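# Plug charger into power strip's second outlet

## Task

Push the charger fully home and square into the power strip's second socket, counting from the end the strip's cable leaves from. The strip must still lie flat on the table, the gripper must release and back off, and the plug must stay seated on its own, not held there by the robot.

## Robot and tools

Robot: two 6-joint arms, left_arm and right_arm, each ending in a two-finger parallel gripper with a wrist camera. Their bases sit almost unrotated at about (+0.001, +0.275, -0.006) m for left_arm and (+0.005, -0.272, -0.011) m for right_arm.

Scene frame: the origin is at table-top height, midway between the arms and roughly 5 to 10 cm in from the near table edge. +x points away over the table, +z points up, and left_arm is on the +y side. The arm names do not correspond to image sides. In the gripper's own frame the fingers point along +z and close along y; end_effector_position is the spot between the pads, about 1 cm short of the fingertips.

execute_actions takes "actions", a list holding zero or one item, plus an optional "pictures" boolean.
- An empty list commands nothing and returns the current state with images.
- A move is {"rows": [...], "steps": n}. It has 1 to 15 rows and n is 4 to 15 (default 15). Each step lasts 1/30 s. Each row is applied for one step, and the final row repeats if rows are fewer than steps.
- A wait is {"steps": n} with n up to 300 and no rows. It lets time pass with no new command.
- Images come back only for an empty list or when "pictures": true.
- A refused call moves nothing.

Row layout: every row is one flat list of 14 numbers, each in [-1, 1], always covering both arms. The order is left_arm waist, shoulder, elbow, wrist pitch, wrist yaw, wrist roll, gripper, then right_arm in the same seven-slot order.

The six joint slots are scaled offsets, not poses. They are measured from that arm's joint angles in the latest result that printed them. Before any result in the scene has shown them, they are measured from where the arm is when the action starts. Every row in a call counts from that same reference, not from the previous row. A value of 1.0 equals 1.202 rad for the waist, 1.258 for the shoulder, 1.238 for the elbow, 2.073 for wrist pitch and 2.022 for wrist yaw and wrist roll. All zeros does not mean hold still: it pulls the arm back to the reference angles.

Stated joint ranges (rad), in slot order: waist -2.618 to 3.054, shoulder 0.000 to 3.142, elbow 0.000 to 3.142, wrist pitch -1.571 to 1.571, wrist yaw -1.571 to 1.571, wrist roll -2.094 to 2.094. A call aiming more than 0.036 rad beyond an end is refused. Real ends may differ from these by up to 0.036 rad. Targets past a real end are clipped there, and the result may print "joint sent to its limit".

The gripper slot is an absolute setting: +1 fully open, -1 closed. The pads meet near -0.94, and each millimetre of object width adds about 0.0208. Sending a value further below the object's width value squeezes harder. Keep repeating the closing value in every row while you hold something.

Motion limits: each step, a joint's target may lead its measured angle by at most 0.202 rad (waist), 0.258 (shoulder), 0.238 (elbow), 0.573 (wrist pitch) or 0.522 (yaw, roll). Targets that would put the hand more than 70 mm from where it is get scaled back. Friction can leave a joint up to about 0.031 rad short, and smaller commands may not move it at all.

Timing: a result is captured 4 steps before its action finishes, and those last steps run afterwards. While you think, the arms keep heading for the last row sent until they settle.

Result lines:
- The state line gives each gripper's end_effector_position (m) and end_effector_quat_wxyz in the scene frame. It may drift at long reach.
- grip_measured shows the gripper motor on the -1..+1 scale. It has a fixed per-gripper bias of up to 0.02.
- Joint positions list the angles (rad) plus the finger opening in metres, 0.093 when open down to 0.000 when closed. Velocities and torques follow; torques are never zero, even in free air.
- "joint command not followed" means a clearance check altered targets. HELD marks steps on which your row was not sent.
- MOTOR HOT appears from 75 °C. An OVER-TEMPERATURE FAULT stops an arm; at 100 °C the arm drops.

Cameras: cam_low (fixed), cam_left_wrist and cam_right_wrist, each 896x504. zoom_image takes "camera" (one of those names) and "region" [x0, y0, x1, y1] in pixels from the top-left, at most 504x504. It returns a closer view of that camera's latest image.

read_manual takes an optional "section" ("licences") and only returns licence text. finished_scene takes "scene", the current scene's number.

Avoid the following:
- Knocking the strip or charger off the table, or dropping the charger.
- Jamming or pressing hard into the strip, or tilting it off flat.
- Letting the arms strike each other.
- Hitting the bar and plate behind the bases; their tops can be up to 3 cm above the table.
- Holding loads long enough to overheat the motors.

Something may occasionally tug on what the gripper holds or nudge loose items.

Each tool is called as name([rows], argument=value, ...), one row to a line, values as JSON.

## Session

execute_actions(actions=[])

Scene clock: 0.00 s of 4500.00 s.
left_arm: end_effector_position=(+0.5145, +0.3219, +0.1055) grip_measured=+0.989 end_effector_quat_wxyz=(+0.637, -0.238, +0.724, +0.112) | right_arm: end_effector_position=(+0.4784, -0.1785, +0.2943) grip_measured=+1.000 end_effector_quat_wxyz=(+0.612, +0.358, +0.620, +0.335)
Joint positions: left_arm=[-0.107  2.071  0.913  0.931 -0.565 -0.256  0.093] | right_arm=[0.296 1.5   1.005 0.457 0.285 1.081 0.093]
Joint velocities: left_arm=[-0.017 -0.007 -0.002 -0.022  0.007  0.037 -0.   ] | right_arm=[-0.007  0.002  0.007  0.051 -0.022  0.081  0.   ]
Joint torques (N m, as the arm reports them, + toward a larger angle): no reading
Motor temperatures (°C, as the motors report them): left_arm=[30 34 33 31 30 33] | right_arm=[29 34 32 32 31 32]
camera_calibration (this result's frames):
cam_left_wrist: T_world_to_cam=[[0.483549, -0.863249, 0.144853, 0.00863506], [-0.437571, -0.381718, -0.81414, 0.47346], [0.758098, 0.330293, -0.562312, -0.351612], [0, 0, 0, 1]] pos_world=[0.469553, 0.304317, 0.186496]
cam_right_wrist: T_world_to_cam=[[-0.024556, -0.512263, -0.858478, 0.172584], [-0.416509, 0.785897, -0.45704, 0.512373], [0.9088, 0.346341, -0.232661, -0.22467], [0, 0, 0, 1]] pos_world=[0.421826, -0.236451, 0.330063]

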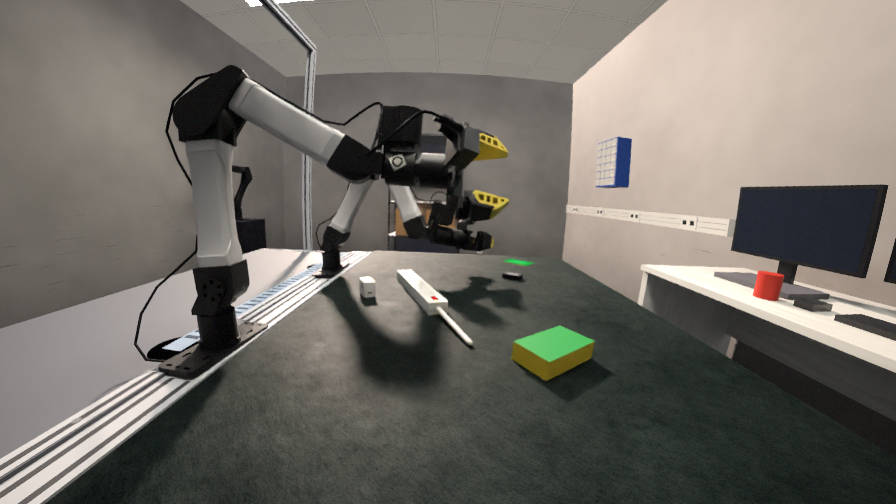

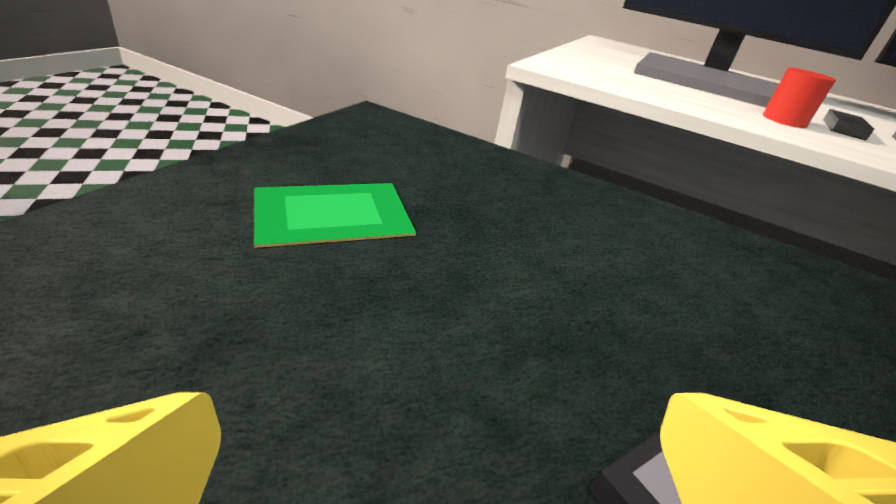

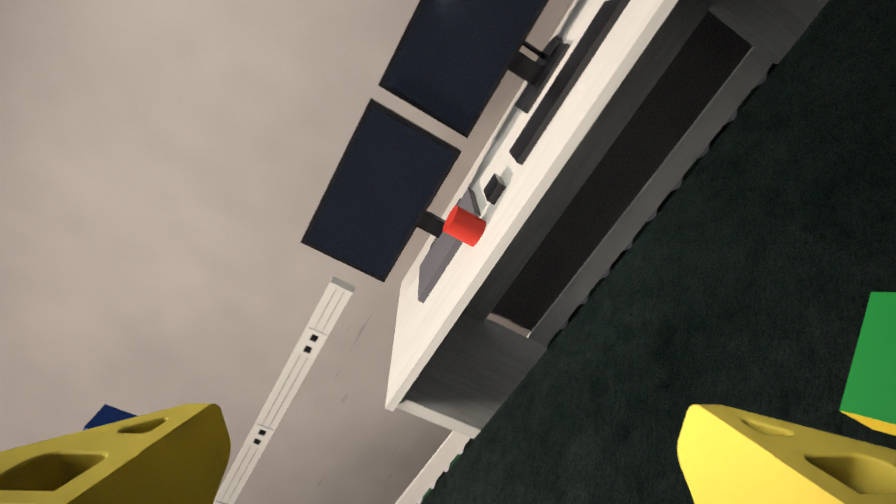

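zoom_image(camera="cam_low", region=[340, 255, 490, 360])

zoom_image(camera="cam_low", region=[345, 265, 395, 310])

Region (340, 255, 490, 360) of cam_low's 896x504 image, scaled by 3.360, with more detail than that image has; it fills the top 353 rows of this view, and the rest is white.

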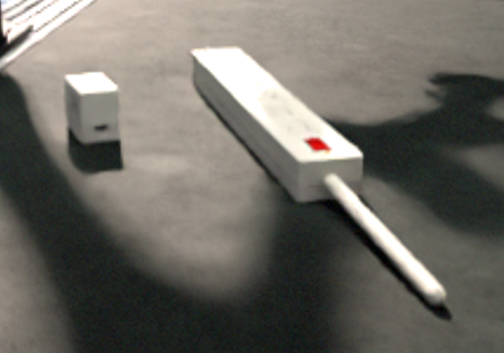

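Region (345, 265, 395, 310) of cam_low's 896x504 image, scaled by 10.080, with more detail than that image has; it fills the top 454 rows of this view, and the rest is white.

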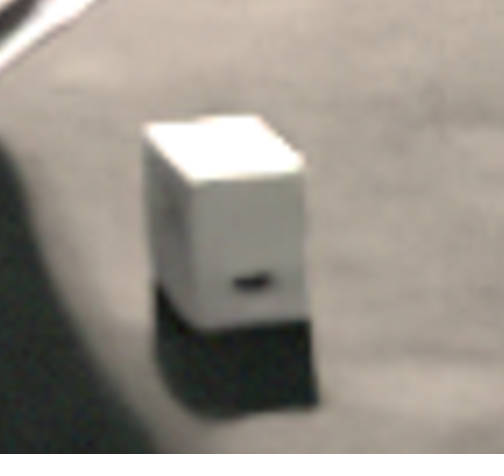

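execute_actions([
  {"rows": [[0,0,0,0,0,0,1,0.004,0,0.004,-0.015,-0.02,-0.035,1],[0,0,0,0,0,0,1,0.008,0,0.008,-0.04,-0.05,-0.09,1],[0,0,0,0,0,0,1,0.012,0,0.012,-0.068,-0.087,-0.155,1],[0,0,0,0,0,0,1,0.016,0,0.017,-0.096,-0.124,-0.22,1],[0,0,0,0,0,0,1,0.020,0,0.021,-0.124,-0.161,-0.285,1],[0,0,0,0,0,0,1,0.024,0.005,0.025,-0.152,-0.198,-0.35,1],[0,0,0,0,0,0,1,0.028,0.018,0.029,-0.18,-0.235,-0.415,1],[0,0,0,0,0,0,1,0.032,0.036,0.033,-0.208,-0.272,-0.48,1],[0,0,0,0,0,0,1,0.036,0.054,0.037,-0.236,-0.309,-0.545,1],[0,0,0,0,0,0,1,0.040,0.072,0.041,-0.264,-0.346,-0.61,1],[0,0,0,0,0,0,1,0.044,0.089,0.046,-0.292,-0.383,-0.675,1],[0,0,0,0,0,0,1,0.048,0.107,0.050,-0.32,-0.42,-0.74,1],[0,0,0,0,0,0,1,0.052,0.125,0.054,-0.348,-0.457,-0.805,1],[0,0,0,0,0,0,1,0.056,0.143,0.058,-0.376,-0.494,-0.87,1],[0,0,0,0,0,0,1,0.060,0.161,0.062,-0.404,-0.531,-0.935,1]], "steps": 15},
])

Scene clock: 12.67 s of 4500.00 s.
left_arm: end_effector_position=(+0.5145, +0.3219, +0.1055) grip_measured=+0.989 end_effector_quat_wxyz=(+0.637, -0.238, +0.724, +0.112) | right_arm: end_effector_position=(+0.4506, -0.0906, +0.2108) grip_measured=+1.000 end_effector_quat_wxyz=(+0.515, -0.072, +0.827, +0.215)
Joint positions: left_arm=[-0.107  2.071  0.913  0.931 -0.565 -0.256  0.093] | right_arm=[ 0.332  1.541  1.047  0.113 -0.187  0.283  0.093]
Joint velocities: left_arm=[ 0.002 -0.002 -0.012 -0.066  0.037  0.007 -0.   ] | right_arm=[ 0.164  0.505  0.173 -1.238 -1.78  -2.586  0.   ]
Joint torques (N m, as the arm reports them, + toward a larger angle): left_arm=[  0.16 -10.83   6.71   2.22  -0.02  -0.03] | right_arm=[ 0.57 -4.79  8.16  2.07 -0.18 -0.04]
Motor temperatures (°C, as the motors report them): left_arm=[30 38 34 34 30 33] | right_arm=[29 36 35 36 31 32]
Steps of this call (steps 1 to 90: nothing new was sent; then 9.30 s passed at rest; steps 91 to 101: the first 11 steps of this action). Readings (joint positions):
91: left_arm=[-0.107 2.071 0.913 0.931 -0.565 -0.256] | right_arm=[0.296 1.500 1.005 0.456 0.281 1.071]
92: left_arm=[-0.107 2.071 0.913 0.931 -0.565 -0.256] | right_arm=[0.296 1.500 1.005 0.449 0.268 1.044]
94: left_arm=[-0.107 2.071 0.913 0.931 -0.565 -0.256] | right_arm=[0.297 1.500 1.008 0.405 0.208 0.932]
98: left_arm=[-0.107 2.071 0.913 0.931 -0.565 -0.256] | right_arm=[0.315 1.503 1.025 0.245 0.001 0.568]
101: the state above

execute_actions([
  {"rows": [[0,0,0,0,0,0,1,0.034,0.128,0.033,-0.27,-0.338,-0.605,1],[0,0,0,0,0,0,1,0.038,0.135,0.038,-0.30,-0.378,-0.67,1],[0,0,0,0,0,0,1,0.043,0.148,0.043,-0.33,-0.416,-0.735,1],[0,0,0,0,0,0,1,0.047,0.165,0.049,-0.358,-0.452,-0.80,1],[0,0,0,0,0,0,1,0.052,0.185,0.055,-0.384,-0.486,-0.86,0.9],[0,0,0,0,0,0,1,0.057,0.208,0.061,-0.406,-0.515,-0.91,0.8],[0,0,0,0,0,0,1,0.062,0.232,0.067,-0.422,-0.534,-0.94,0.7],[0,0,0,0,0,0,1,0.067,0.257,0.073,-0.428,-0.541,-0.952,0.7],[0,0,0,0,0,0,1,0.072,0.282,0.079,-0.428,-0.541,-0.952,0.7],[0,0,0,0,0,0,1,0.077,0.306,0.085,-0.428,-0.541,-0.952,0.7],[0,0,0,0,0,0,1,0.082,0.328,0.090,-0.428,-0.541,-0.952,0.7],[0,0,0,0,0,0,1,0.086,0.346,0.094,-0.428,-0.541,-0.952,0.7],[0,0,0,0,0,0,1,0.089,0.358,0.097,-0.428,-0.541,-0.952,0.7],[0,0,0,0,0,0,1,0.089,0.365,0.098,-0.428,-0.541,-0.952,0.7]], "steps": 15},
])

execute_actions([
  {"steps": 12},
], pictures=true)

Scene clock: 13.60 s of 4500.00 s.
left_arm: end_effector_position=(+0.5145, +0.3219, +0.1055) grip_measured=+0.989 end_effector_quat_wxyz=(+0.637, -0.238, +0.724, +0.112) | right_arm: end_effector_position=(+0.2622, +0.0054, +0.0880) grip_measured=+0.702 end_effector_quat_wxyz=(-0.330, +0.698, -0.468, -0.430)
Joint positions: left_arm=[-0.107  2.071  0.913  0.931 -0.565 -0.256  0.093] | right_arm=[ 0.416  1.878  1.137 -0.68  -1.188 -1.478  0.079]
Joint velocities: left_arm=[-0.002  0.007 -0.002 -0.022  0.022 -0.095  0.   ] | right_arm=[ 0.164  1.013  0.12  -0.535 -0.549 -1.121 -0.   ]
Joint torques (N m, as the arm reports them, + toward a larger angle): left_arm=[  0.18 -10.84   6.71   2.22  -0.02  -0.02] | right_arm=[ 0.58 -7.3   7.16  0.47 -0.84 -0.07]
Motor temperatures (°C, as the motors report them): left_arm=[30 38 34 34 30 33] | right_arm=[29 36 35 36 31 32]
Steps of this call (steps 1 to 4: the last 4 steps of your previous action; steps 5 to 17: the robot went on to your last target; steps 18 to 28: the first 11 steps of this action). Readings (joint positions):
18: left_arm=[-0.107 2.071 0.913 0.931 -0.565 -0.256] | right_arm=[0.367 1.707 1.067 -0.365 -0.778 -0.786]
19: left_arm=[-0.107 2.071 0.913 0.931 -0.565 -0.256] | right_arm=[0.367 1.707 1.071 -0.387 -0.805 -0.835]
21: left_arm=[-0.107 2.071 0.913 0.931 -0.565 -0.256] | right_arm=[0.370 1.709 1.083 -0.452 -0.889 -0.980]
25: left_arm=[-0.107 2.071 0.913 0.931 -0.565 -0.256] | right_arm=[0.395 1.779 1.120 -0.607 -1.097 -1.326]
28: the state above

Scene clock: 14.00 s of 4500.00 s.
left_arm: end_effector_position=(+0.5145, +0.3219, +0.1055) grip_measured=+0.989 end_effector_quat_wxyz=(+0.637, -0.238, +0.724, +0.112) | right_arm: end_effector_position=(+0.2477, +0.0101, +0.0648) grip_measured=+0.702 end_effector_quat_wxyz=(-0.316, +0.690, -0.443, -0.478)
Joint positions: left_arm=[-0.107  2.071  0.913  0.931 -0.565 -0.256  0.093] | right_arm=[ 0.435  1.999  1.153 -0.755 -1.266 -1.624  0.079]
Joint velocities: left_arm=[ 0.002 -0.007 -0.012  0.081  0.007 -0.095  0.   ] | right_arm=[-0.012 -0.007  0.007  0.051 -0.066 -0.125  0.   ]
Joint torques (N m, as the arm reports them, + toward a larger angle): left_arm=[  0.14 -10.86   6.69   2.21  -0.03  -0.04] | right_arm=[ 0.37 -8.8   6.65  0.1  -0.91 -0.08]
Motor temperatures (°C, as the motors report them): left_arm=[30 38 34 34 30 33] | right_arm=[29 36 35 36 31 32]
Kept back: nothing.
Steps of this call (steps 1 to 4: the last 4 steps of your previous action; steps 5 to 12: the robot went on to your last target). Readings (joint positions):
1: left_arm=[-0.107 2.071 0.913 0.931 -0.565 -0.256] | right_arm=[0.422 1.912 1.141 -0.696 -1.205 -1.509]
2: left_arm=[-0.107 2.071 0.913 0.931 -0.565 -0.256] | right_arm=[0.427 1.942 1.144 -0.708 -1.218 -1.535]
4: left_arm=[-0.107 2.071 0.913 0.931 -0.565 -0.256] | right_arm=[0.434 1.984 1.145 -0.728 -1.234 -1.571]
8: left_arm=[-0.107 2.071 0.913 0.931 -0.565 -0.256] | right_arm=[0.435 1.999 1.148 -0.751 -1.254 -1.609]
12: the state above
camera_calibration (this result's frames):
cam_left_wrist: T_world_to_cam=[[0.483549, -0.863249, 0.144853, 0.00863506], [-0.437571, -0.381718, -0.81414, 0.47346], [0.758098, 0.330293, -0.562312, -0.351612], [0, 0, 0, 1]] pos_world=[0.469553, 0.304317, 0.186496]
cam_right_wrist: T_world_to_cam=[[0.910762, 0.412928, 0.00201398, -0.23031], [0.293813, -0.644597, -0.70581, 0.0177594], [-0.29015, 0.643417, -0.708398, 0.191053], [0, 0, 0, 1]] pos_world=[0.259973, -0.0163781, 0.14834]

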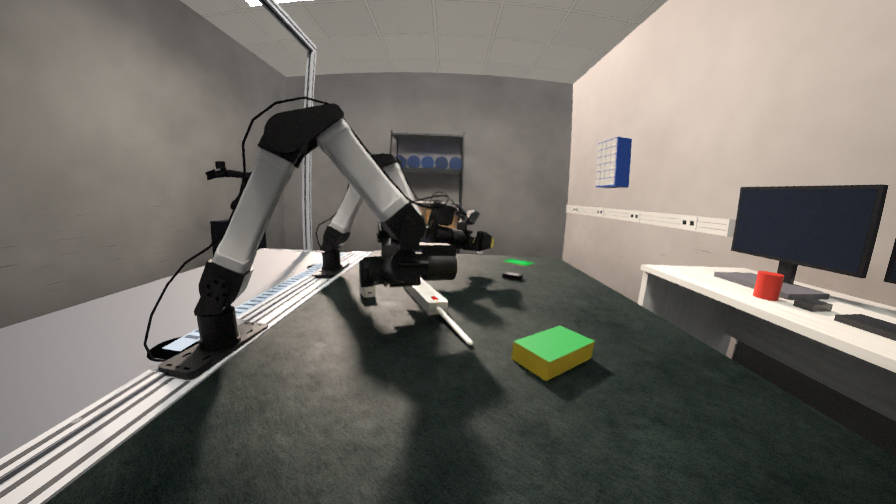

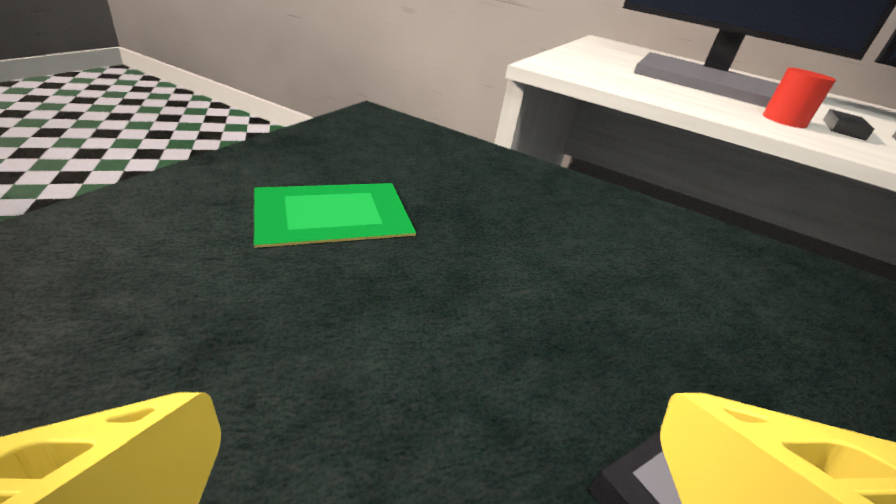

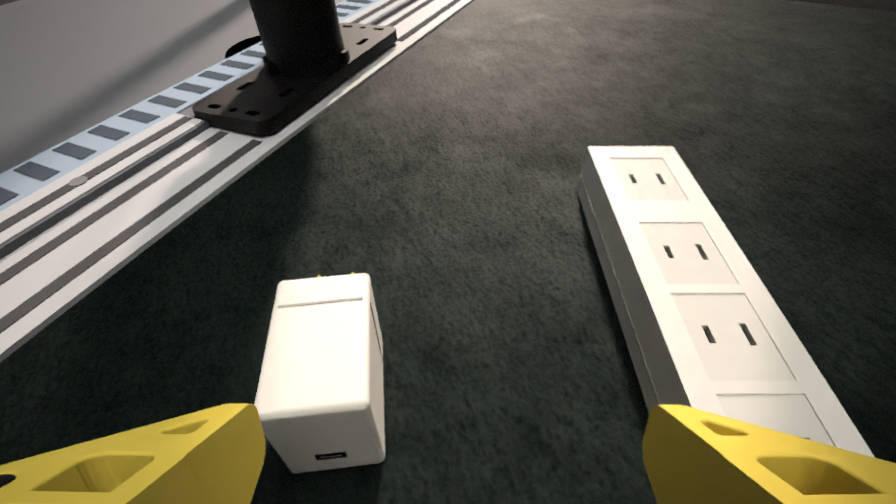

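zoom_image(camera="cam_right_wrist", region=[230, 250, 430, 490])

zoom_image(camera="cam_right_wrist", region=[560, 130, 896, 470])

Region (230, 250, 430, 490) of cam_right_wrist's 896x504 image, scaled by 2.100, with more detail than that image has.

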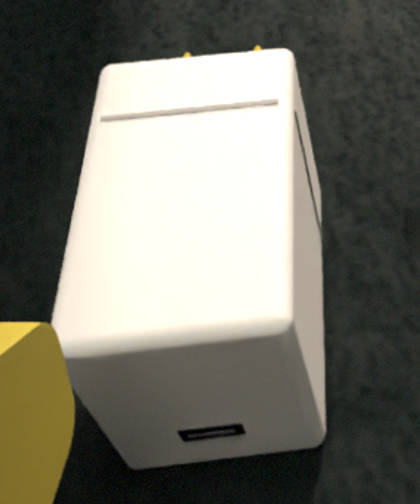

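Region (560, 130, 896, 470) of cam_right_wrist's 896x504 image, scaled by 1.482, with more detail than that image has; it fills the left 498 columns of this view, and the rest is white.

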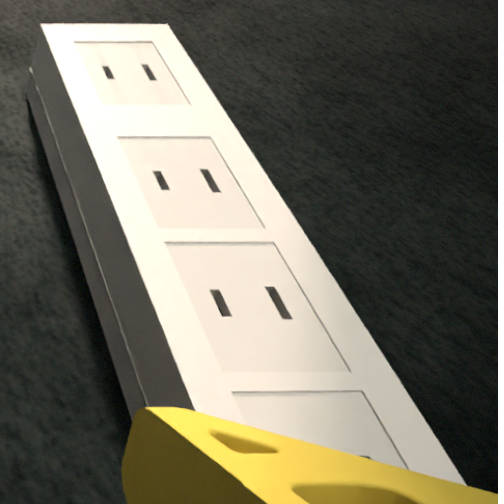

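execute_actions([
  {"rows": [[0,0,0,0,0,0,1,0.015,-0.015,-0.02,0.008,-0.005,0.006,0.7],[0,0,0,0,0,0,1,0.033,-0.025,-0.032,0.016,-0.005,0.011,0.7],[0,0,0,0,0,0,1,0.053,-0.033,-0.044,0.024,-0.005,0.016,0.7],[0,0,0,0,0,0,1,0.073,-0.038,-0.056,0.033,-0.005,0.021,0.7],[0,0,0,0,0,0,1,0.093,-0.038,-0.067,0.043,-0.005,0.026,0.7],[0,0,0,0,0,0,1,0.110,-0.032,-0.077,0.054,-0.005,0.031,0.7],[0,0,0,0,0,0,1,0.123,-0.022,-0.085,0.065,-0.005,0.035,0.7],[0,0,0,0,0,0,1,0.131,-0.010,-0.091,0.076,-0.005,0.038,0.7],[0,0,0,0,0,0,1,0.134,0.002,-0.096,0.087,-0.005,0.039,0.7],[0,0,0,0,0,0,1,0.134,0.013,-0.101,0.097,-0.005,0.039,0.7],[0,0,0,0,0,0,1,0.134,0.023,-0.106,0.106,-0.005,0.039,0.7],[0,0,0,0,0,0,1,0.134,0.032,-0.110,0.113,-0.005,0.039,0.7],[0,0,0,0,0,0,1,0.134,0.038,-0.113,0.117,-0.005,0.039,0.7],[0,0,0,0,0,0,1,0.134,0.042,-0.114,0.118,-0.005,0.039,0.7]], "steps": 15},
])

execute_actions([
  {"steps": 12},
], pictures=true)

Scene clock: 16.93 s of 4500.00 s.
left_arm: end_effector_position=(+0.5145, +0.3219, +0.1055) grip_measured=+0.989 end_effector_quat_wxyz=(+0.637, -0.238, +0.724, +0.112) | right_arm: end_effector_position=(+0.1876, +0.0399, +0.0480) grip_measured=+0.702 end_effector_quat_wxyz=(-0.274, +0.715, -0.394, -0.508)
Joint positions: left_arm=[-0.107  2.071  0.913  0.931 -0.565 -0.256  0.093] | right_arm=[ 0.603  1.984  1.051 -0.628 -1.275 -1.569  0.079]
Joint velocities: left_arm=[-0.017 -0.012  0.002  0.081 -0.037  0.007 -0.001] | right_arm=[ 0.09   0.271 -0.183  0.52   0.007  0.125  0.   ]
Joint torques (N m, as the arm reports them, + toward a larger angle): left_arm=[  0.14 -10.81   6.67   2.21  -0.02  -0.02] | right_arm=[-0.85 -6.46  3.7   0.53 -0.84  0.04]
Motor temperatures (°C, as the motors report them): left_arm=[30 39 34 34 30 33] | right_arm=[29 37 35 35 31 32]
Steps of this call (steps 1 to 30: the robot went on to your last target; steps 31 to 77: nothing new was sent; steps 78 to 88: the first 11 steps of this action). Readings (joint positions):
78: left_arm=[-0.107 2.071 0.913 0.931 -0.565 -0.256] | right_arm=[0.437 1.999 1.153 -0.758 -1.273 -1.633]
79: left_arm=[-0.107 2.071 0.913 0.931 -0.565 -0.256] | right_arm=[0.440 1.997 1.148 -0.751 -1.273 -1.628]
81: left_arm=[-0.107 2.071 0.913 0.931 -0.565 -0.256] | right_arm=[0.465 1.984 1.126 -0.733 -1.273 -1.616]
85: left_arm=[-0.107 2.071 0.913 0.931 -0.565 -0.256] | right_arm=[0.564 1.970 1.077 -0.679 -1.274 -1.586]
88: the state above

Scene clock: 17.33 s of 4500.00 s.
left_arm: end_effector_position=(+0.5145, +0.3219, +0.1055) grip_measured=+0.989 end_effector_quat_wxyz=(+0.637, -0.238, +0.724, +0.112) | right_arm: end_effector_position=(+0.1888, +0.0400, +0.0262) grip_measured=+0.702 end_effector_quat_wxyz=(-0.275, +0.715, -0.395, -0.508)
Joint positions: left_arm=[-0.107  2.071  0.913  0.931 -0.565 -0.256  0.093] | right_arm=[ 0.604  2.041  1.025 -0.53  -1.275 -1.553  0.079]
Joint velocities: left_arm=[ 0.012 -0.012 -0.007 -0.022 -0.007  0.022  0.   ] | right_arm=[-0.012  0.002 -0.022  0.022 -0.022 -0.037  0.001]
Joint torques (N m, as the arm reports them, + toward a larger angle): left_arm=[  0.17 -10.87   6.7    2.21  -0.02  -0.02] | right_arm=[-0.47 -7.9   3.85  0.53 -0.85  0.03]
Motor temperatures (°C, as the motors report them): left_arm=[30 39 34 34 30 33] | right_arm=[29 37 35 35 31 32]
Kept back: nothing.
Steps of this call (steps 1 to 4: the last 4 steps of your previous action; steps 5 to 12: the robot went on to your last target). Readings (joint positions):
1: left_arm=[-0.107 2.071 0.913 0.931 -0.565 -0.256] | right_arm=[0.604 1.995 1.045 -0.610 -1.275 -1.566]
2: left_arm=[-0.107 2.071 0.913 0.931 -0.565 -0.256] | right_arm=[0.604 2.007 1.040 -0.592 -1.275 -1.563]
4: left_arm=[-0.107 2.071 0.913 0.931 -0.565 -0.256] | right_arm=[0.604 2.029 1.032 -0.567 -1.275 -1.559]
8: left_arm=[-0.107 2.071 0.913 0.931 -0.565 -0.256] | right_arm=[0.604 2.041 1.025 -0.544 -1.275 -1.554]
12: the state above
camera_calibration (this result's frames):
cam_left_wrist: T_world_to_cam=[[0.483549, -0.863249, 0.144853, 0.00863506], [-0.437571, -0.381718, -0.81414, 0.47346], [0.758098, 0.330293, -0.562312, -0.351612], [0, 0, 0, 1]] pos_world=[0.469553, 0.304317, 0.186496]
cam_right_wrist: T_world_to_cam=[[0.840486, 0.541518, -0.0184986, -0.180221], [0.368455, -0.596241, -0.713258, 0.0112365], [-0.397272, 0.592668, -0.700657, 0.149451], [0, 0, 0, 1]] pos_world=[0.206705, 0.0157175, 0.109395]

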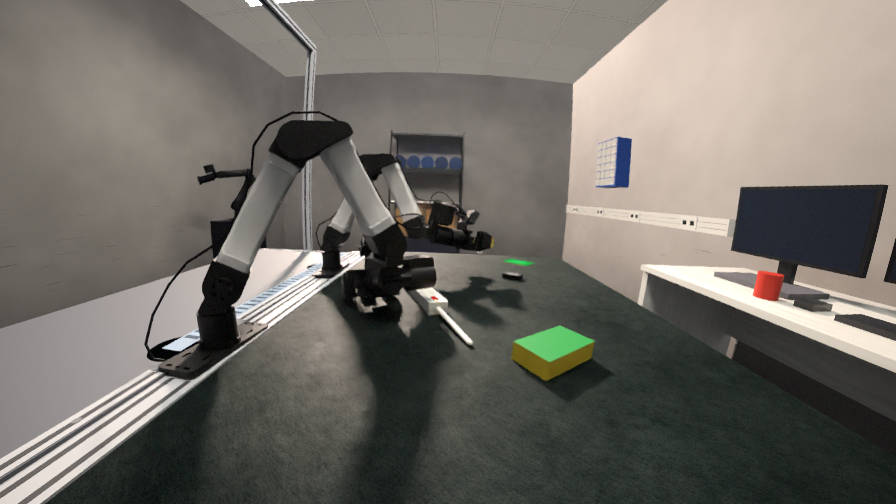

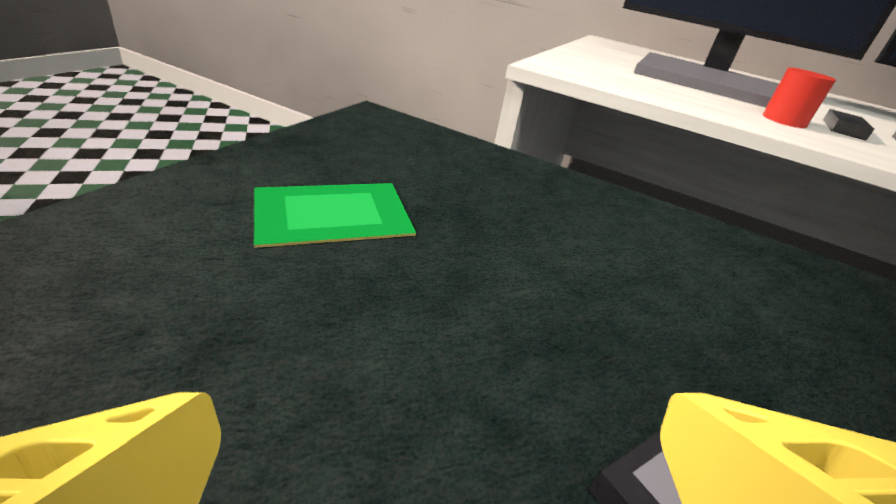

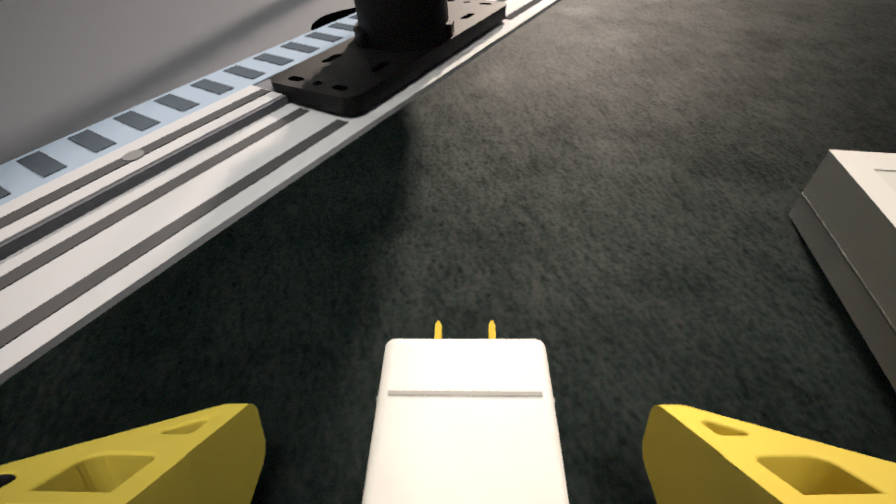

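execute_actions([
  {"rows": [[0,0,0,0,0,0,1,-0.008,0.010,0,0.004,0,0,0.5],[0,0,0,0,0,0,1,-0.013,0.015,0,0.008,0,0,0.3],[0,0,0,0,0,0,1,-0.015,0.018,0,0.010,0,0,0.1],[0,0,0,0,0,0,1,-0.015,0.018,0,0.010,0,0,-0.05],[0,0,0,0,0,0,1,-0.015,0.018,0,0.010,0,0,-0.15],[0,0,0,0,0,0,1,-0.015,0.018,0,0.010,0,0,-0.23],[0,0,0,0,0,0,1,-0.015,0.018,0,0.010,0,0,-0.30],[0,0,0,0,0,0,1,-0.015,0.018,0,0.010,0,0,-0.37],[0,0,0,0,0,0,1,-0.015,0.018,0,0.010,0,0,-0.45],[0,0,0,0,0,0,1,-0.015,0.018,0,0.010,0,0,-0.55],[0,0,0,0,0,0,1,-0.015,0.018,0,0.010,0,0,-0.65]], "steps": 15},
], pictures=true)

Scene clock: 18.13 s of 4500.00 s.
left_arm: end_effector_position=(+0.5145, +0.3219, +0.1055) grip_measured=+0.989 end_effector_quat_wxyz=(+0.637, -0.238, +0.724, +0.112) | right_arm: end_effector_position=(+0.1897, +0.0406, +0.0262) grip_measured=-0.470 end_effector_quat_wxyz=(-0.278, +0.716, -0.393, -0.506)
Joint positions: left_arm=[-0.107  2.071  0.913  0.931 -0.565 -0.256  0.093] | right_arm=[ 0.604  2.041  1.025 -0.521 -1.275 -1.552  0.023]
Joint velocities: left_arm=[-0.017  0.022  0.007 -0.007  0.007 -0.051 -0.001] | right_arm=[-0.007 -0.012  0.002 -0.037 -0.022 -0.007  0.   ]
Joint torques (N m, as the arm reports them, + toward a larger angle): left_arm=[  0.18 -10.86   6.7    2.22  -0.02  -0.03] | right_arm=[-1.16 -7.05  4.94  0.56 -0.84 -0.04]
Motor temperatures (°C, as the motors report them): left_arm=[30 39 34 35 30 33] | right_arm=[29 37 35 35 31 32]
Steps of this call (steps 1 to 13: the robot went on to your last target; steps 14 to 24: the first 11 steps of this action). Readings (joint positions):
14: left_arm=[-0.107 2.071 0.913 0.931 -0.565 -0.256] | right_arm=[0.604 2.041 1.025 -0.523 -1.275 -1.552]
15: left_arm=[-0.107 2.071 0.913 0.931 -0.565 -0.256] | right_arm=[0.604 2.041 1.025 -0.523 -1.275 -1.552]
17: left_arm=[-0.107 2.071 0.913 0.931 -0.565 -0.256] | right_arm=[0.604 2.041 1.025 -0.523 -1.275 -1.552]
21: left_arm=[-0.107 2.071 0.913 0.931 -0.565 -0.256] | right_arm=[0.604 2.041 1.025 -0.522 -1.275 -1.552]
24: the state above
camera_calibration (this result's frames):
cam_left_wrist: T_world_to_cam=[[0.483549, -0.863249, 0.144853, 0.00863506], [-0.437571, -0.381718, -0.81414, 0.47346], [0.758098, 0.330293, -0.562312, -0.351612], [0, 0, 0, 1]] pos_world=[0.469553, 0.304317, 0.186496]
cam_right_wrist: T_world_to_cam=[[0.840566, 0.541609, -0.0104321, -0.181575], [0.373161, -0.592884, -0.71361, 0.0103006], [-0.392683, 0.595944, -0.700465, 0.148494], [0, 0, 0, 1]] pos_world=[0.207093, 0.0159555, 0.109472]

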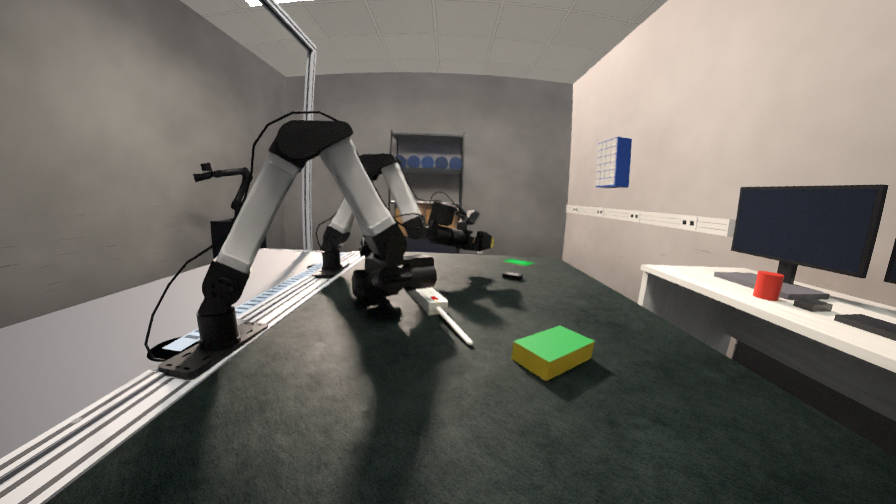

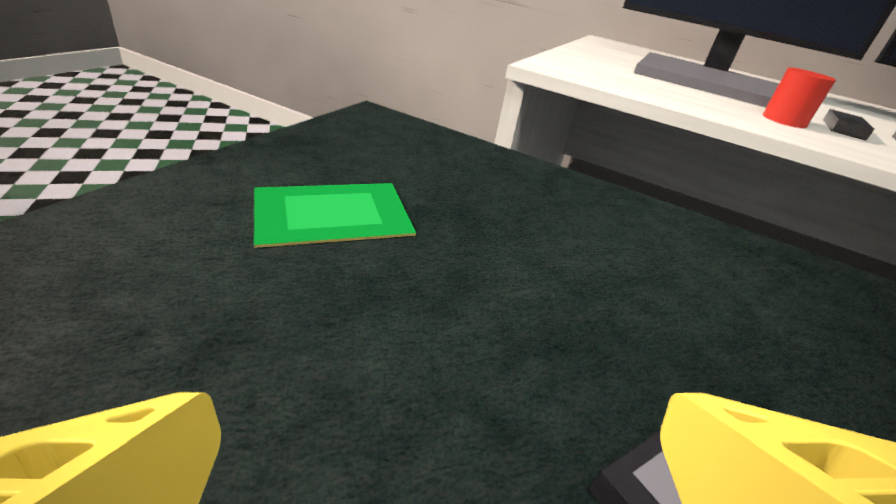

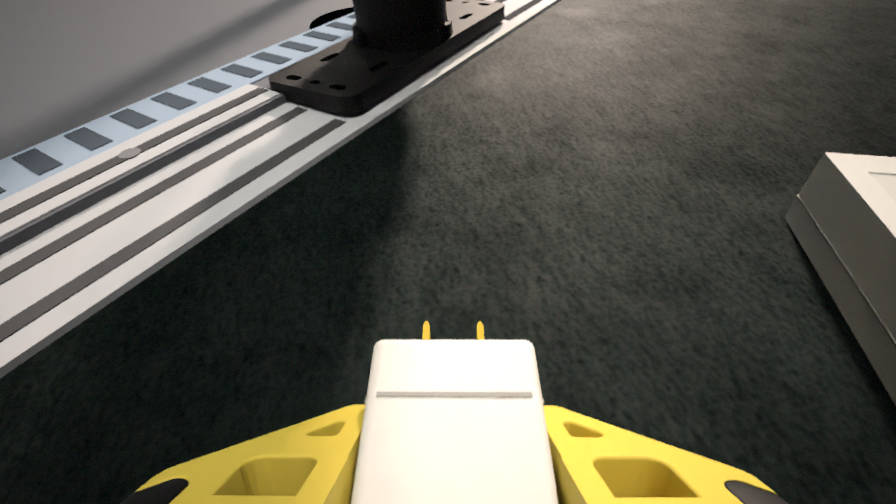

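execute_actions([
  {"rows": [[0,-0.02,-0.015,0.006,-0.008,0,0.7,0,-0.022,0.015,-0.008,0,0,-0.65],[0,-0.04,-0.035,0.014,-0.018,0,0.4,0,-0.04,0.025,-0.022,0,0,-0.65],[0,-0.065,-0.06,0.022,-0.03,0,0.1,0,-0.06,0.037,-0.04,0,0,-0.65],[0,-0.09,-0.087,0.03,-0.042,0,-0.2,0,-0.08,0.05,-0.058,0.003,0.02,-0.65],[0,-0.115,-0.114,0.038,-0.054,0,-0.5,0,-0.10,0.064,-0.076,0.007,0.06,-0.65],[0,-0.14,-0.141,0.046,-0.066,0,-0.8,0,-0.117,0.08,-0.093,0.012,0.11,-0.65],[0,-0.16,-0.168,0.054,-0.078,0,-1,0,-0.13,0.10,-0.11,0.02,0.165,-0.65],[0,-0.18,-0.195,0.062,-0.09,0,-1,0,-0.135,0.13,-0.13,0.04,0.22,-0.65],[0,-0.20,-0.222,0.07,-0.102,0,-1,0,-0.135,0.163,-0.15,0.064,0.275,-0.65],[-0.01,-0.215,-0.249,0.078,-0.114,0,-1,0,-0.13,0.197,-0.17,0.088,0.33,-0.65],[-0.025,-0.23,-0.276,0.086,-0.126,0,-1,0,-0.125,0.231,-0.19,0.112,0.385,-0.65],[-0.045,-0.24,-0.303,0.094,-0.138,0,-1,0,-0.12,0.265,-0.21,0.136,0.44,-0.65],[-0.07,-0.25,-0.33,0.102,-0.15,0,-1,0,-0.115,0.30,-0.23,0.16,0.495,-0.65],[-0.095,-0.255,-0.357,0.11,-0.162,0,-1,0,-0.11,0.334,-0.25,0.185,0.55,-0.65],[-0.12,-0.255,-0.384,0.118,-0.174,0,-1,0,-0.105,0.368,-0.27,0.21,0.605,-0.65]], "steps": 15},
])

Scene clock: 23.50 s of 4500.00 s.
left_arm: end_effector_position=(+0.4403, +0.3478, +0.1464) grip_measured=-1.000 end_effector_quat_wxyz=(+0.663, -0.292, +0.673, +0.153) | right_arm: end_effector_position=(+0.2181, +0.0564, +0.1023) grip_measured=-0.470 end_effector_quat_wxyz=(-0.208, +0.664, -0.518, -0.498)
Joint positions: left_arm=[-0.109  1.825  0.651  1.039 -0.718 -0.256  0.   ] | right_arm=[ 0.604  1.889  1.233 -0.757 -1.18  -1.149  0.023]
Joint velocities: left_arm=[-0.071 -0.696 -0.935  0.52  -0.813  0.022  0.   ] | right_arm=[ 0.017 -0.046  1.267 -0.974  0.872  2.484 -0.001]
Joint torques (N m, as the arm reports them, + toward a larger angle): left_arm=[-1.55 -8.42  4.38  2.02  0.09 -0.02] | right_arm=[ 0.11 -8.92  6.37  0.5  -0.75 -0.03]
Motor temperatures (°C, as the motors report them): left_arm=[30 40 34 35 30 33] | right_arm=[29 37 36 34 31 32]
Steps of this call (steps 1 to 4: the last 4 steps of your previous action; steps 5 to 15: the robot went on to your last target; steps 16 to 90: nothing new was sent; then 2.00 s passed at rest; steps 91 to 101: the first 11 steps of this action). Readings (joint positions):
91: left_arm=[-0.107 2.071 0.913 0.931 -0.566 -0.256] | right_arm=[0.604 2.041 1.025 -0.521 -1.275 -1.552]
92: left_arm=[-0.107 2.067 0.909 0.931 -0.568 -0.256] | right_arm=[0.604 2.038 1.027 -0.526 -1.274 -1.552]
94: left_arm=[-0.107 2.035 0.872 0.938 -0.584 -0.256] | right_arm=[0.604 2.016 1.038 -0.558 -1.267 -1.547]
98: left_arm=[-0.107 1.910 0.745 0.983 -0.652 -0.256] | right_arm=[0.604 1.923 1.115 -0.661 -1.243 -1.385]
101: the state above

execute_actions([
  {"rows": [[-0.15,-0.06,-0.20,0.075,-0.11,-0.004,-1,0,0.02,0.23,-0.174,0.188,0.46,-0.65],[-0.182,-0.06,-0.228,0.084,-0.122,-0.008,-1,0,0.026,0.262,-0.191,0.213,0.515,-0.65],[-0.214,-0.06,-0.256,0.093,-0.134,-0.012,-1,0,0.036,0.294,-0.203,0.23,0.57,-0.65],[-0.246,-0.06,-0.284,0.102,-0.146,-0.016,-1,0,0.048,0.326,-0.214,0.246,0.625,-0.65],[-0.278,-0.06,-0.31,0.111,-0.156,-0.02,-1,0,0.061,0.357,-0.224,0.262,0.68,-0.65],[-0.31,-0.06,-0.326,0.117,-0.163,-0.025,-1,0,0.075,0.388,-0.233,0.277,0.735,-0.65],[-0.342,-0.06,-0.332,0.119,-0.163,-0.025,-1,0,0.089,0.418,-0.242,0.292,0.79,-0.65],[-0.374,-0.06,-0.332,0.119,-0.163,-0.025,-1,0,0.103,0.448,-0.25,0.307,0.845,-0.65],[-0.406,-0.06,-0.332,0.119,-0.163,-0.025,-1,0,0.117,0.477,-0.258,0.321,0.90,-0.65],[-0.438,-0.06,-0.332,0.119,-0.163,-0.025,-1,0,0.131,0.505,-0.266,0.335,0.955,-0.65],[-0.47,-0.06,-0.332,0.119,-0.163,-0.025,-1,0,0.145,0.532,-0.273,0.349,1.0,-0.65],[-0.502,-0.06,-0.332,0.119,-0.163,-0.025,-1,0,0.159,0.558,-0.28,0.362,1.0,-0.65],[-0.534,-0.06,-0.332,0.119,-0.163,-0.025,-1,0,0.173,0.582,-0.286,0.375,1.0,-0.65],[-0.566,-0.06,-0.332,0.119,-0.163,-0.025,-1,0,0.184,0.60,-0.29,0.384,1.0,-0.65],[-0.598,-0.06,-0.332,0.119,-0.163,-0.025,-1,0,0.19,0.61,-0.291,0.39,1.0,-0.65]], "steps": 15},
])

Scene clock: 24.47 s of 4500.00 s.
left_arm: end_effector_position=(+0.3300, +0.2296, +0.0929) grip_measured=-1.000 end_effector_quat_wxyz=(+0.655, -0.194, +0.719, +0.127) | right_arm: end_effector_position=(+0.3023, +0.0398, +0.1289) grip_measured=-0.470 end_effector_quat_wxyz=(-0.083, -0.077, +0.957, +0.267)
Joint positions: left_arm=[-0.602  1.762  0.254  1.242 -1.019 -0.29   0.   ] | right_arm=[ 0.604  2.022  1.824 -1.234 -0.599  0.451  0.023]
Joint velocities: left_arm=[-1.072 -0.002 -0.007  0.212 -0.11  -0.051  0.   ] | right_arm=[ 0.012  0.501  1.009 -0.374  0.813  2.762  0.   ]
Joint torques (N m, as the arm reports them, + toward a larger angle): left_arm=[-0.28 -6.76  2.94  2.09 -0.15 -0.12] | right_arm=[ 0.2  -8.91  7.33  0.56 -0.48 -0.05]
Motor temperatures (°C, as the motors report them): left_arm=[30 40 34 35 30 33] | right_arm=[29 38 36 34 31 32]
Steps of this call (steps 1 to 4: the last 4 steps of your previous action; steps 5 to 18: the robot went on to your last target; steps 19 to 29: the first 11 steps of this action). Readings (joint positions):
19: left_arm=[-0.253 1.762 0.448 1.164 -0.908 -0.256] | right_arm=[0.604 1.896 1.479 -1.065 -0.852 -0.334]
20: left_arm=[-0.266 1.762 0.436 1.175 -0.917 -0.257] | right_arm=[0.604 1.901 1.494 -1.083 -0.835 -0.296]
22: left_arm=[-0.324 1.762 0.384 1.203 -0.944 -0.263] | right_arm=[0.604 1.920 1.553 -1.123 -0.787 -0.177]
26: left_arm=[-0.488 1.762 0.268 1.230 -0.998 -0.282] | right_arm=[0.604 1.974 1.712 -1.188 -0.682 0.158]
29: the state above

execute_actions([
  {"rows": [[-0.22,0,0,0.014,-0.01,-0.004,-1,0,0.086,0.136,-0.06,0.106,0.264,-0.65],[-0.252,0,0,0.016,-0.012,-0.004,-1,0,0.088,0.139,-0.058,0.109,0.319,-0.65],[-0.284,0,0,0.018,-0.014,-0.004,-1,0,0.091,0.142,-0.056,0.112,0.374,-0.65],[-0.316,0,0,0.02,-0.014,-0.004,-1,0,0.095,0.142,-0.053,0.113,0.429,-0.65],[-0.348,0.005,0,0.021,-0.014,-0.004,-1,0,0.10,0.142,-0.05,0.113,0.484,-0.65],[-0.38,0.012,0,0.021,-0.014,-0.004,-1,0,0.106,0.142,-0.046,0.113,0.535,-0.65],[-0.412,0.02,0,0.021,-0.014,-0.004,-1,0,0.112,0.142,-0.042,0.113,0.58,-0.65],[-0.444,0.03,0,0.021,-0.014,-0.004,-1,0,0.118,0.142,-0.038,0.113,0.615,-0.65],[-0.474,0.042,0,0.021,-0.014,-0.004,-1,0,0.124,0.142,-0.034,0.113,0.635,-0.65],[-0.50,0.054,0,0.021,-0.014,-0.004,-1,0,0.13,0.142,-0.031,0.113,0.635,-0.65],[-0.522,0.066,0,0.021,-0.014,-0.004,-1,0,0.135,0.142,-0.028,0.113,0.635,-0.65],[-0.538,0.076,0,0.021,-0.014,-0.004,-1,0,0.139,0.142,-0.026,0.113,0.635,-0.65],[-0.547,0.084,0,0.021,-0.014,-0.004,-1,0,0.141,0.142,-0.025,0.113,0.635,-0.65],[-0.549,0.09,0,0.021,-0.014,-0.004,-1,0,0.141,0.142,-0.025,0.113,0.635,-0.65]], "steps": 15},
])

execute_actions([
  {"steps": 14},
], pictures=true)

Scene clock: 25.30 s of 4500.00 s.
left_arm: end_effector_position=(+0.2538, +0.0609, +0.0867) grip_measured=-1.000 end_effector_quat_wxyz=(+0.668, +0.011, +0.742, -0.051) | right_arm: end_effector_position=(+0.3341, +0.0233, +0.1008) grip_measured=-0.470 end_effector_quat_wxyz=(-0.132, +0.447, +0.878, +0.108)
Joint positions: left_arm=[-1.173  1.799  0.254  1.281 -1.043 -0.297  0.   ] | right_arm=[ 0.609  2.157  1.987 -1.325 -0.383  1.532  0.023]
Joint velocities: left_arm=[-0.926  0.432  0.007  0.022 -0.022  0.007  0.   ] | right_arm=[0.007 0.271 0.017 0.154 0.037 1.282 0.   ]
Joint torques (N m, as the arm reports them, + toward a larger angle): left_arm=[ 0.21 -4.    4.21  1.95 -0.13 -0.07] | right_arm=[ -0.25 -10.     7.61   0.7   -0.29   0.  ]
Motor temperatures (°C, as the motors report them): left_arm=[30 40 34 35 30 33] | right_arm=[29 38 36 34 31 32]
Steps of this call (steps 1 to 4: the last 4 steps of your previous action; steps 5 to 14: the robot went on to your last target; steps 15 to 25: the first 11 steps of this action). Readings (joint positions):
15: left_arm=[-0.828 1.762 0.254 1.271 -1.036 -0.297] | right_arm=[0.609 2.121 1.972 -1.341 -0.407 0.869]
16: left_arm=[-0.842 1.762 0.254 1.271 -1.038 -0.297] | right_arm=[0.609 2.121 1.973 -1.341 -0.404 0.908]
18: left_arm=[-0.903 1.762 0.254 1.271 -1.042 -0.297] | right_arm=[0.609 2.121 1.978 -1.341 -0.395 1.026]
22: left_arm=[-1.064 1.764 0.254 1.274 -1.043 -0.297] | right_arm=[0.609 2.131 1.986 -1.337 -0.386 1.346]
25: the state above

Scene clock: 25.77 s of 4500.00 s.
left_arm: end_effector_position=(+0.2350, +0.0428, +0.0686) grip_measured=-1.000 end_effector_quat_wxyz=(+0.656, +0.061, +0.750, -0.056) | right_arm: end_effector_position=(+0.3398, +0.0253, +0.0845) grip_measured=-0.470 end_effector_quat_wxyz=(-0.142, +0.529, +0.832, +0.089)
Joint positions: left_arm=[-1.256  1.861  0.254  1.28  -1.043 -0.297  0.   ] | right_arm=[ 0.609  2.196  1.987 -1.299 -0.378  1.721  0.023]
Joint velocities: left_arm=[ 0.002 -0.007 -0.012 -0.022  0.022  0.007  0.   ] | right_arm=[ 0.002  0.002 -0.007  0.007 -0.007  0.007 -0.   ]
Joint torques (N m, as the arm reports them, + toward a larger angle): left_arm=[-0.21 -4.82  3.57  1.97 -0.14 -0.05] | right_arm=[ -0.27 -11.28   7.58   0.63  -0.3    0.04]
Motor temperatures (°C, as the motors report them): left_arm=[30 40 34 35 30 33] | right_arm=[29 38 36 34 31 32]
Kept back: nothing.
Steps of this call (steps 1 to 4: the last 4 steps of your previous action; steps 5 to 14: the robot went on to your last target). Readings (joint positions):
1: left_arm=[-1.202 1.814 0.254 1.281 -1.043 -0.297] | right_arm=[0.609 2.167 1.987 -1.320 -0.382 1.572]
2: left_arm=[-1.226 1.830 0.254 1.281 -1.043 -0.297] | right_arm=[0.609 2.177 1.987 -1.316 -0.381 1.604]
4: left_arm=[-1.252 1.853 0.254 1.280 -1.043 -0.297] | right_arm=[0.609 2.191 1.987 -1.308 -0.380 1.649]
8: left_arm=[-1.256 1.861 0.254 1.280 -1.043 -0.297] | right_arm=[0.609 2.196 1.987 -1.302 -0.378 1.696]
14: the state above
camera_calibration (this result's frames):
cam_left_wrist: T_world_to_cam=[[-0.168399, -0.985696, 0.00668257, 0.0760888], [-0.535455, 0.0857822, -0.840196, 0.219362], [0.827605, -0.145066, -0.542242, -0.0656672], [0, 0, 0, 1]] pos_world=[0.184618, 0.046657, 0.148191]
cam_right_wrist: T_world_to_cam=[[-0.909957, -0.41469, -0.00322429, 0.319541], [-0.298722, 0.650056, 0.698708, 0.0643138], [-0.287651, 0.636757, -0.7154, 0.221939], [0, 0, 0, 1]] pos_world=[0.373822, -0.0506183, 0.114869]

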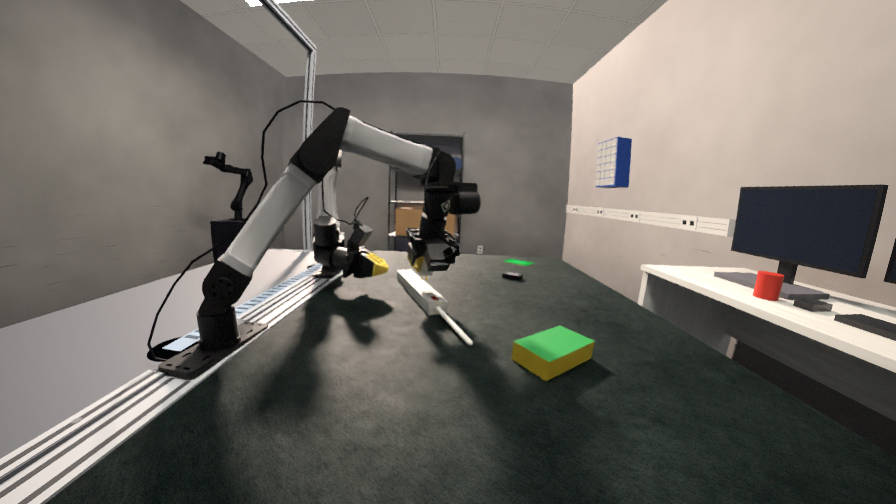

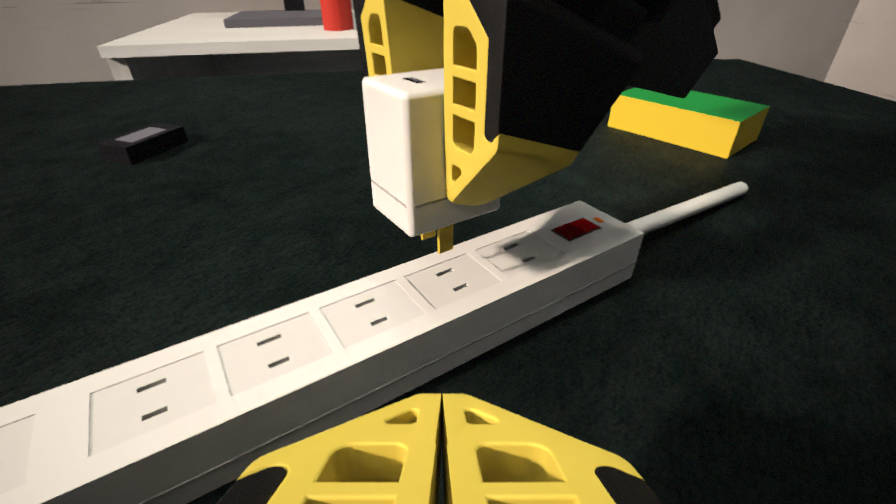

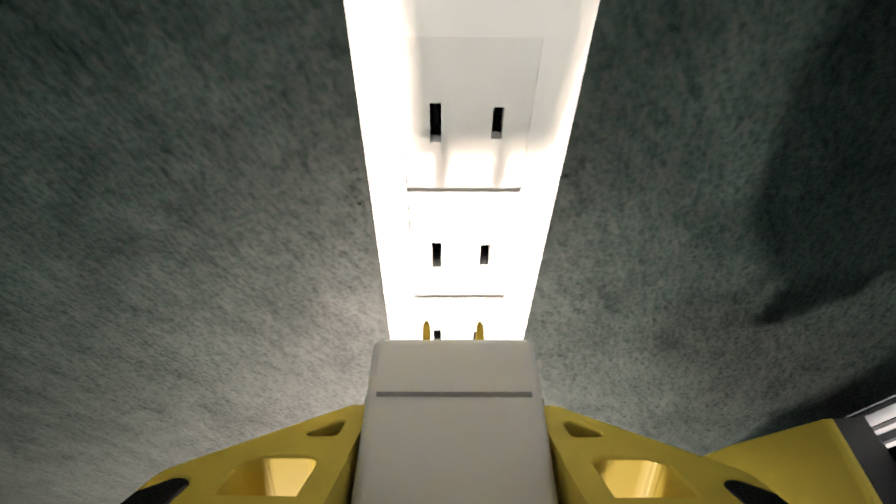

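zoom_image(camera="cam_left_wrist", region=[390, 200, 510, 310])

zoom_image(camera="cam_right_wrist", region=[370, 220, 550, 360])

Region (390, 200, 510, 310) of cam_left_wrist's 896x504 image, scaled by 4.200, with more detail than that image has; it fills the top 462 rows of this view, and the rest is white.

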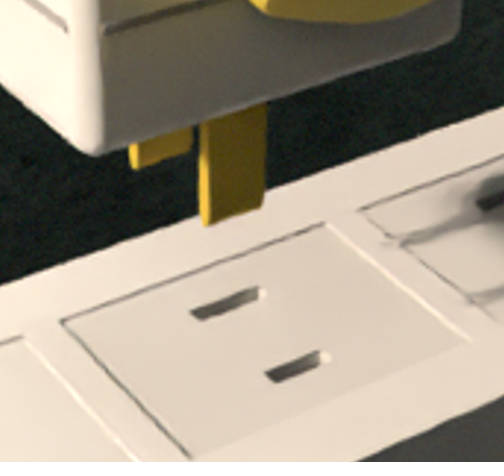

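Region (370, 220, 550, 360) of cam_right_wrist's 896x504 image, scaled by 2.800, with more detail than that image has.

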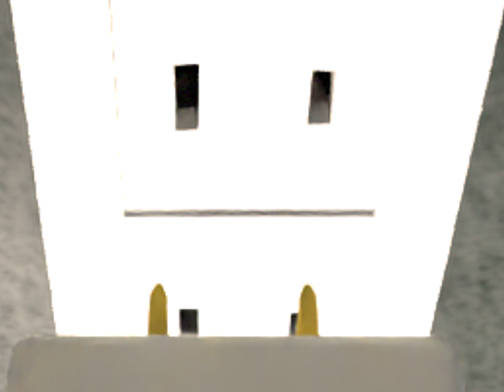

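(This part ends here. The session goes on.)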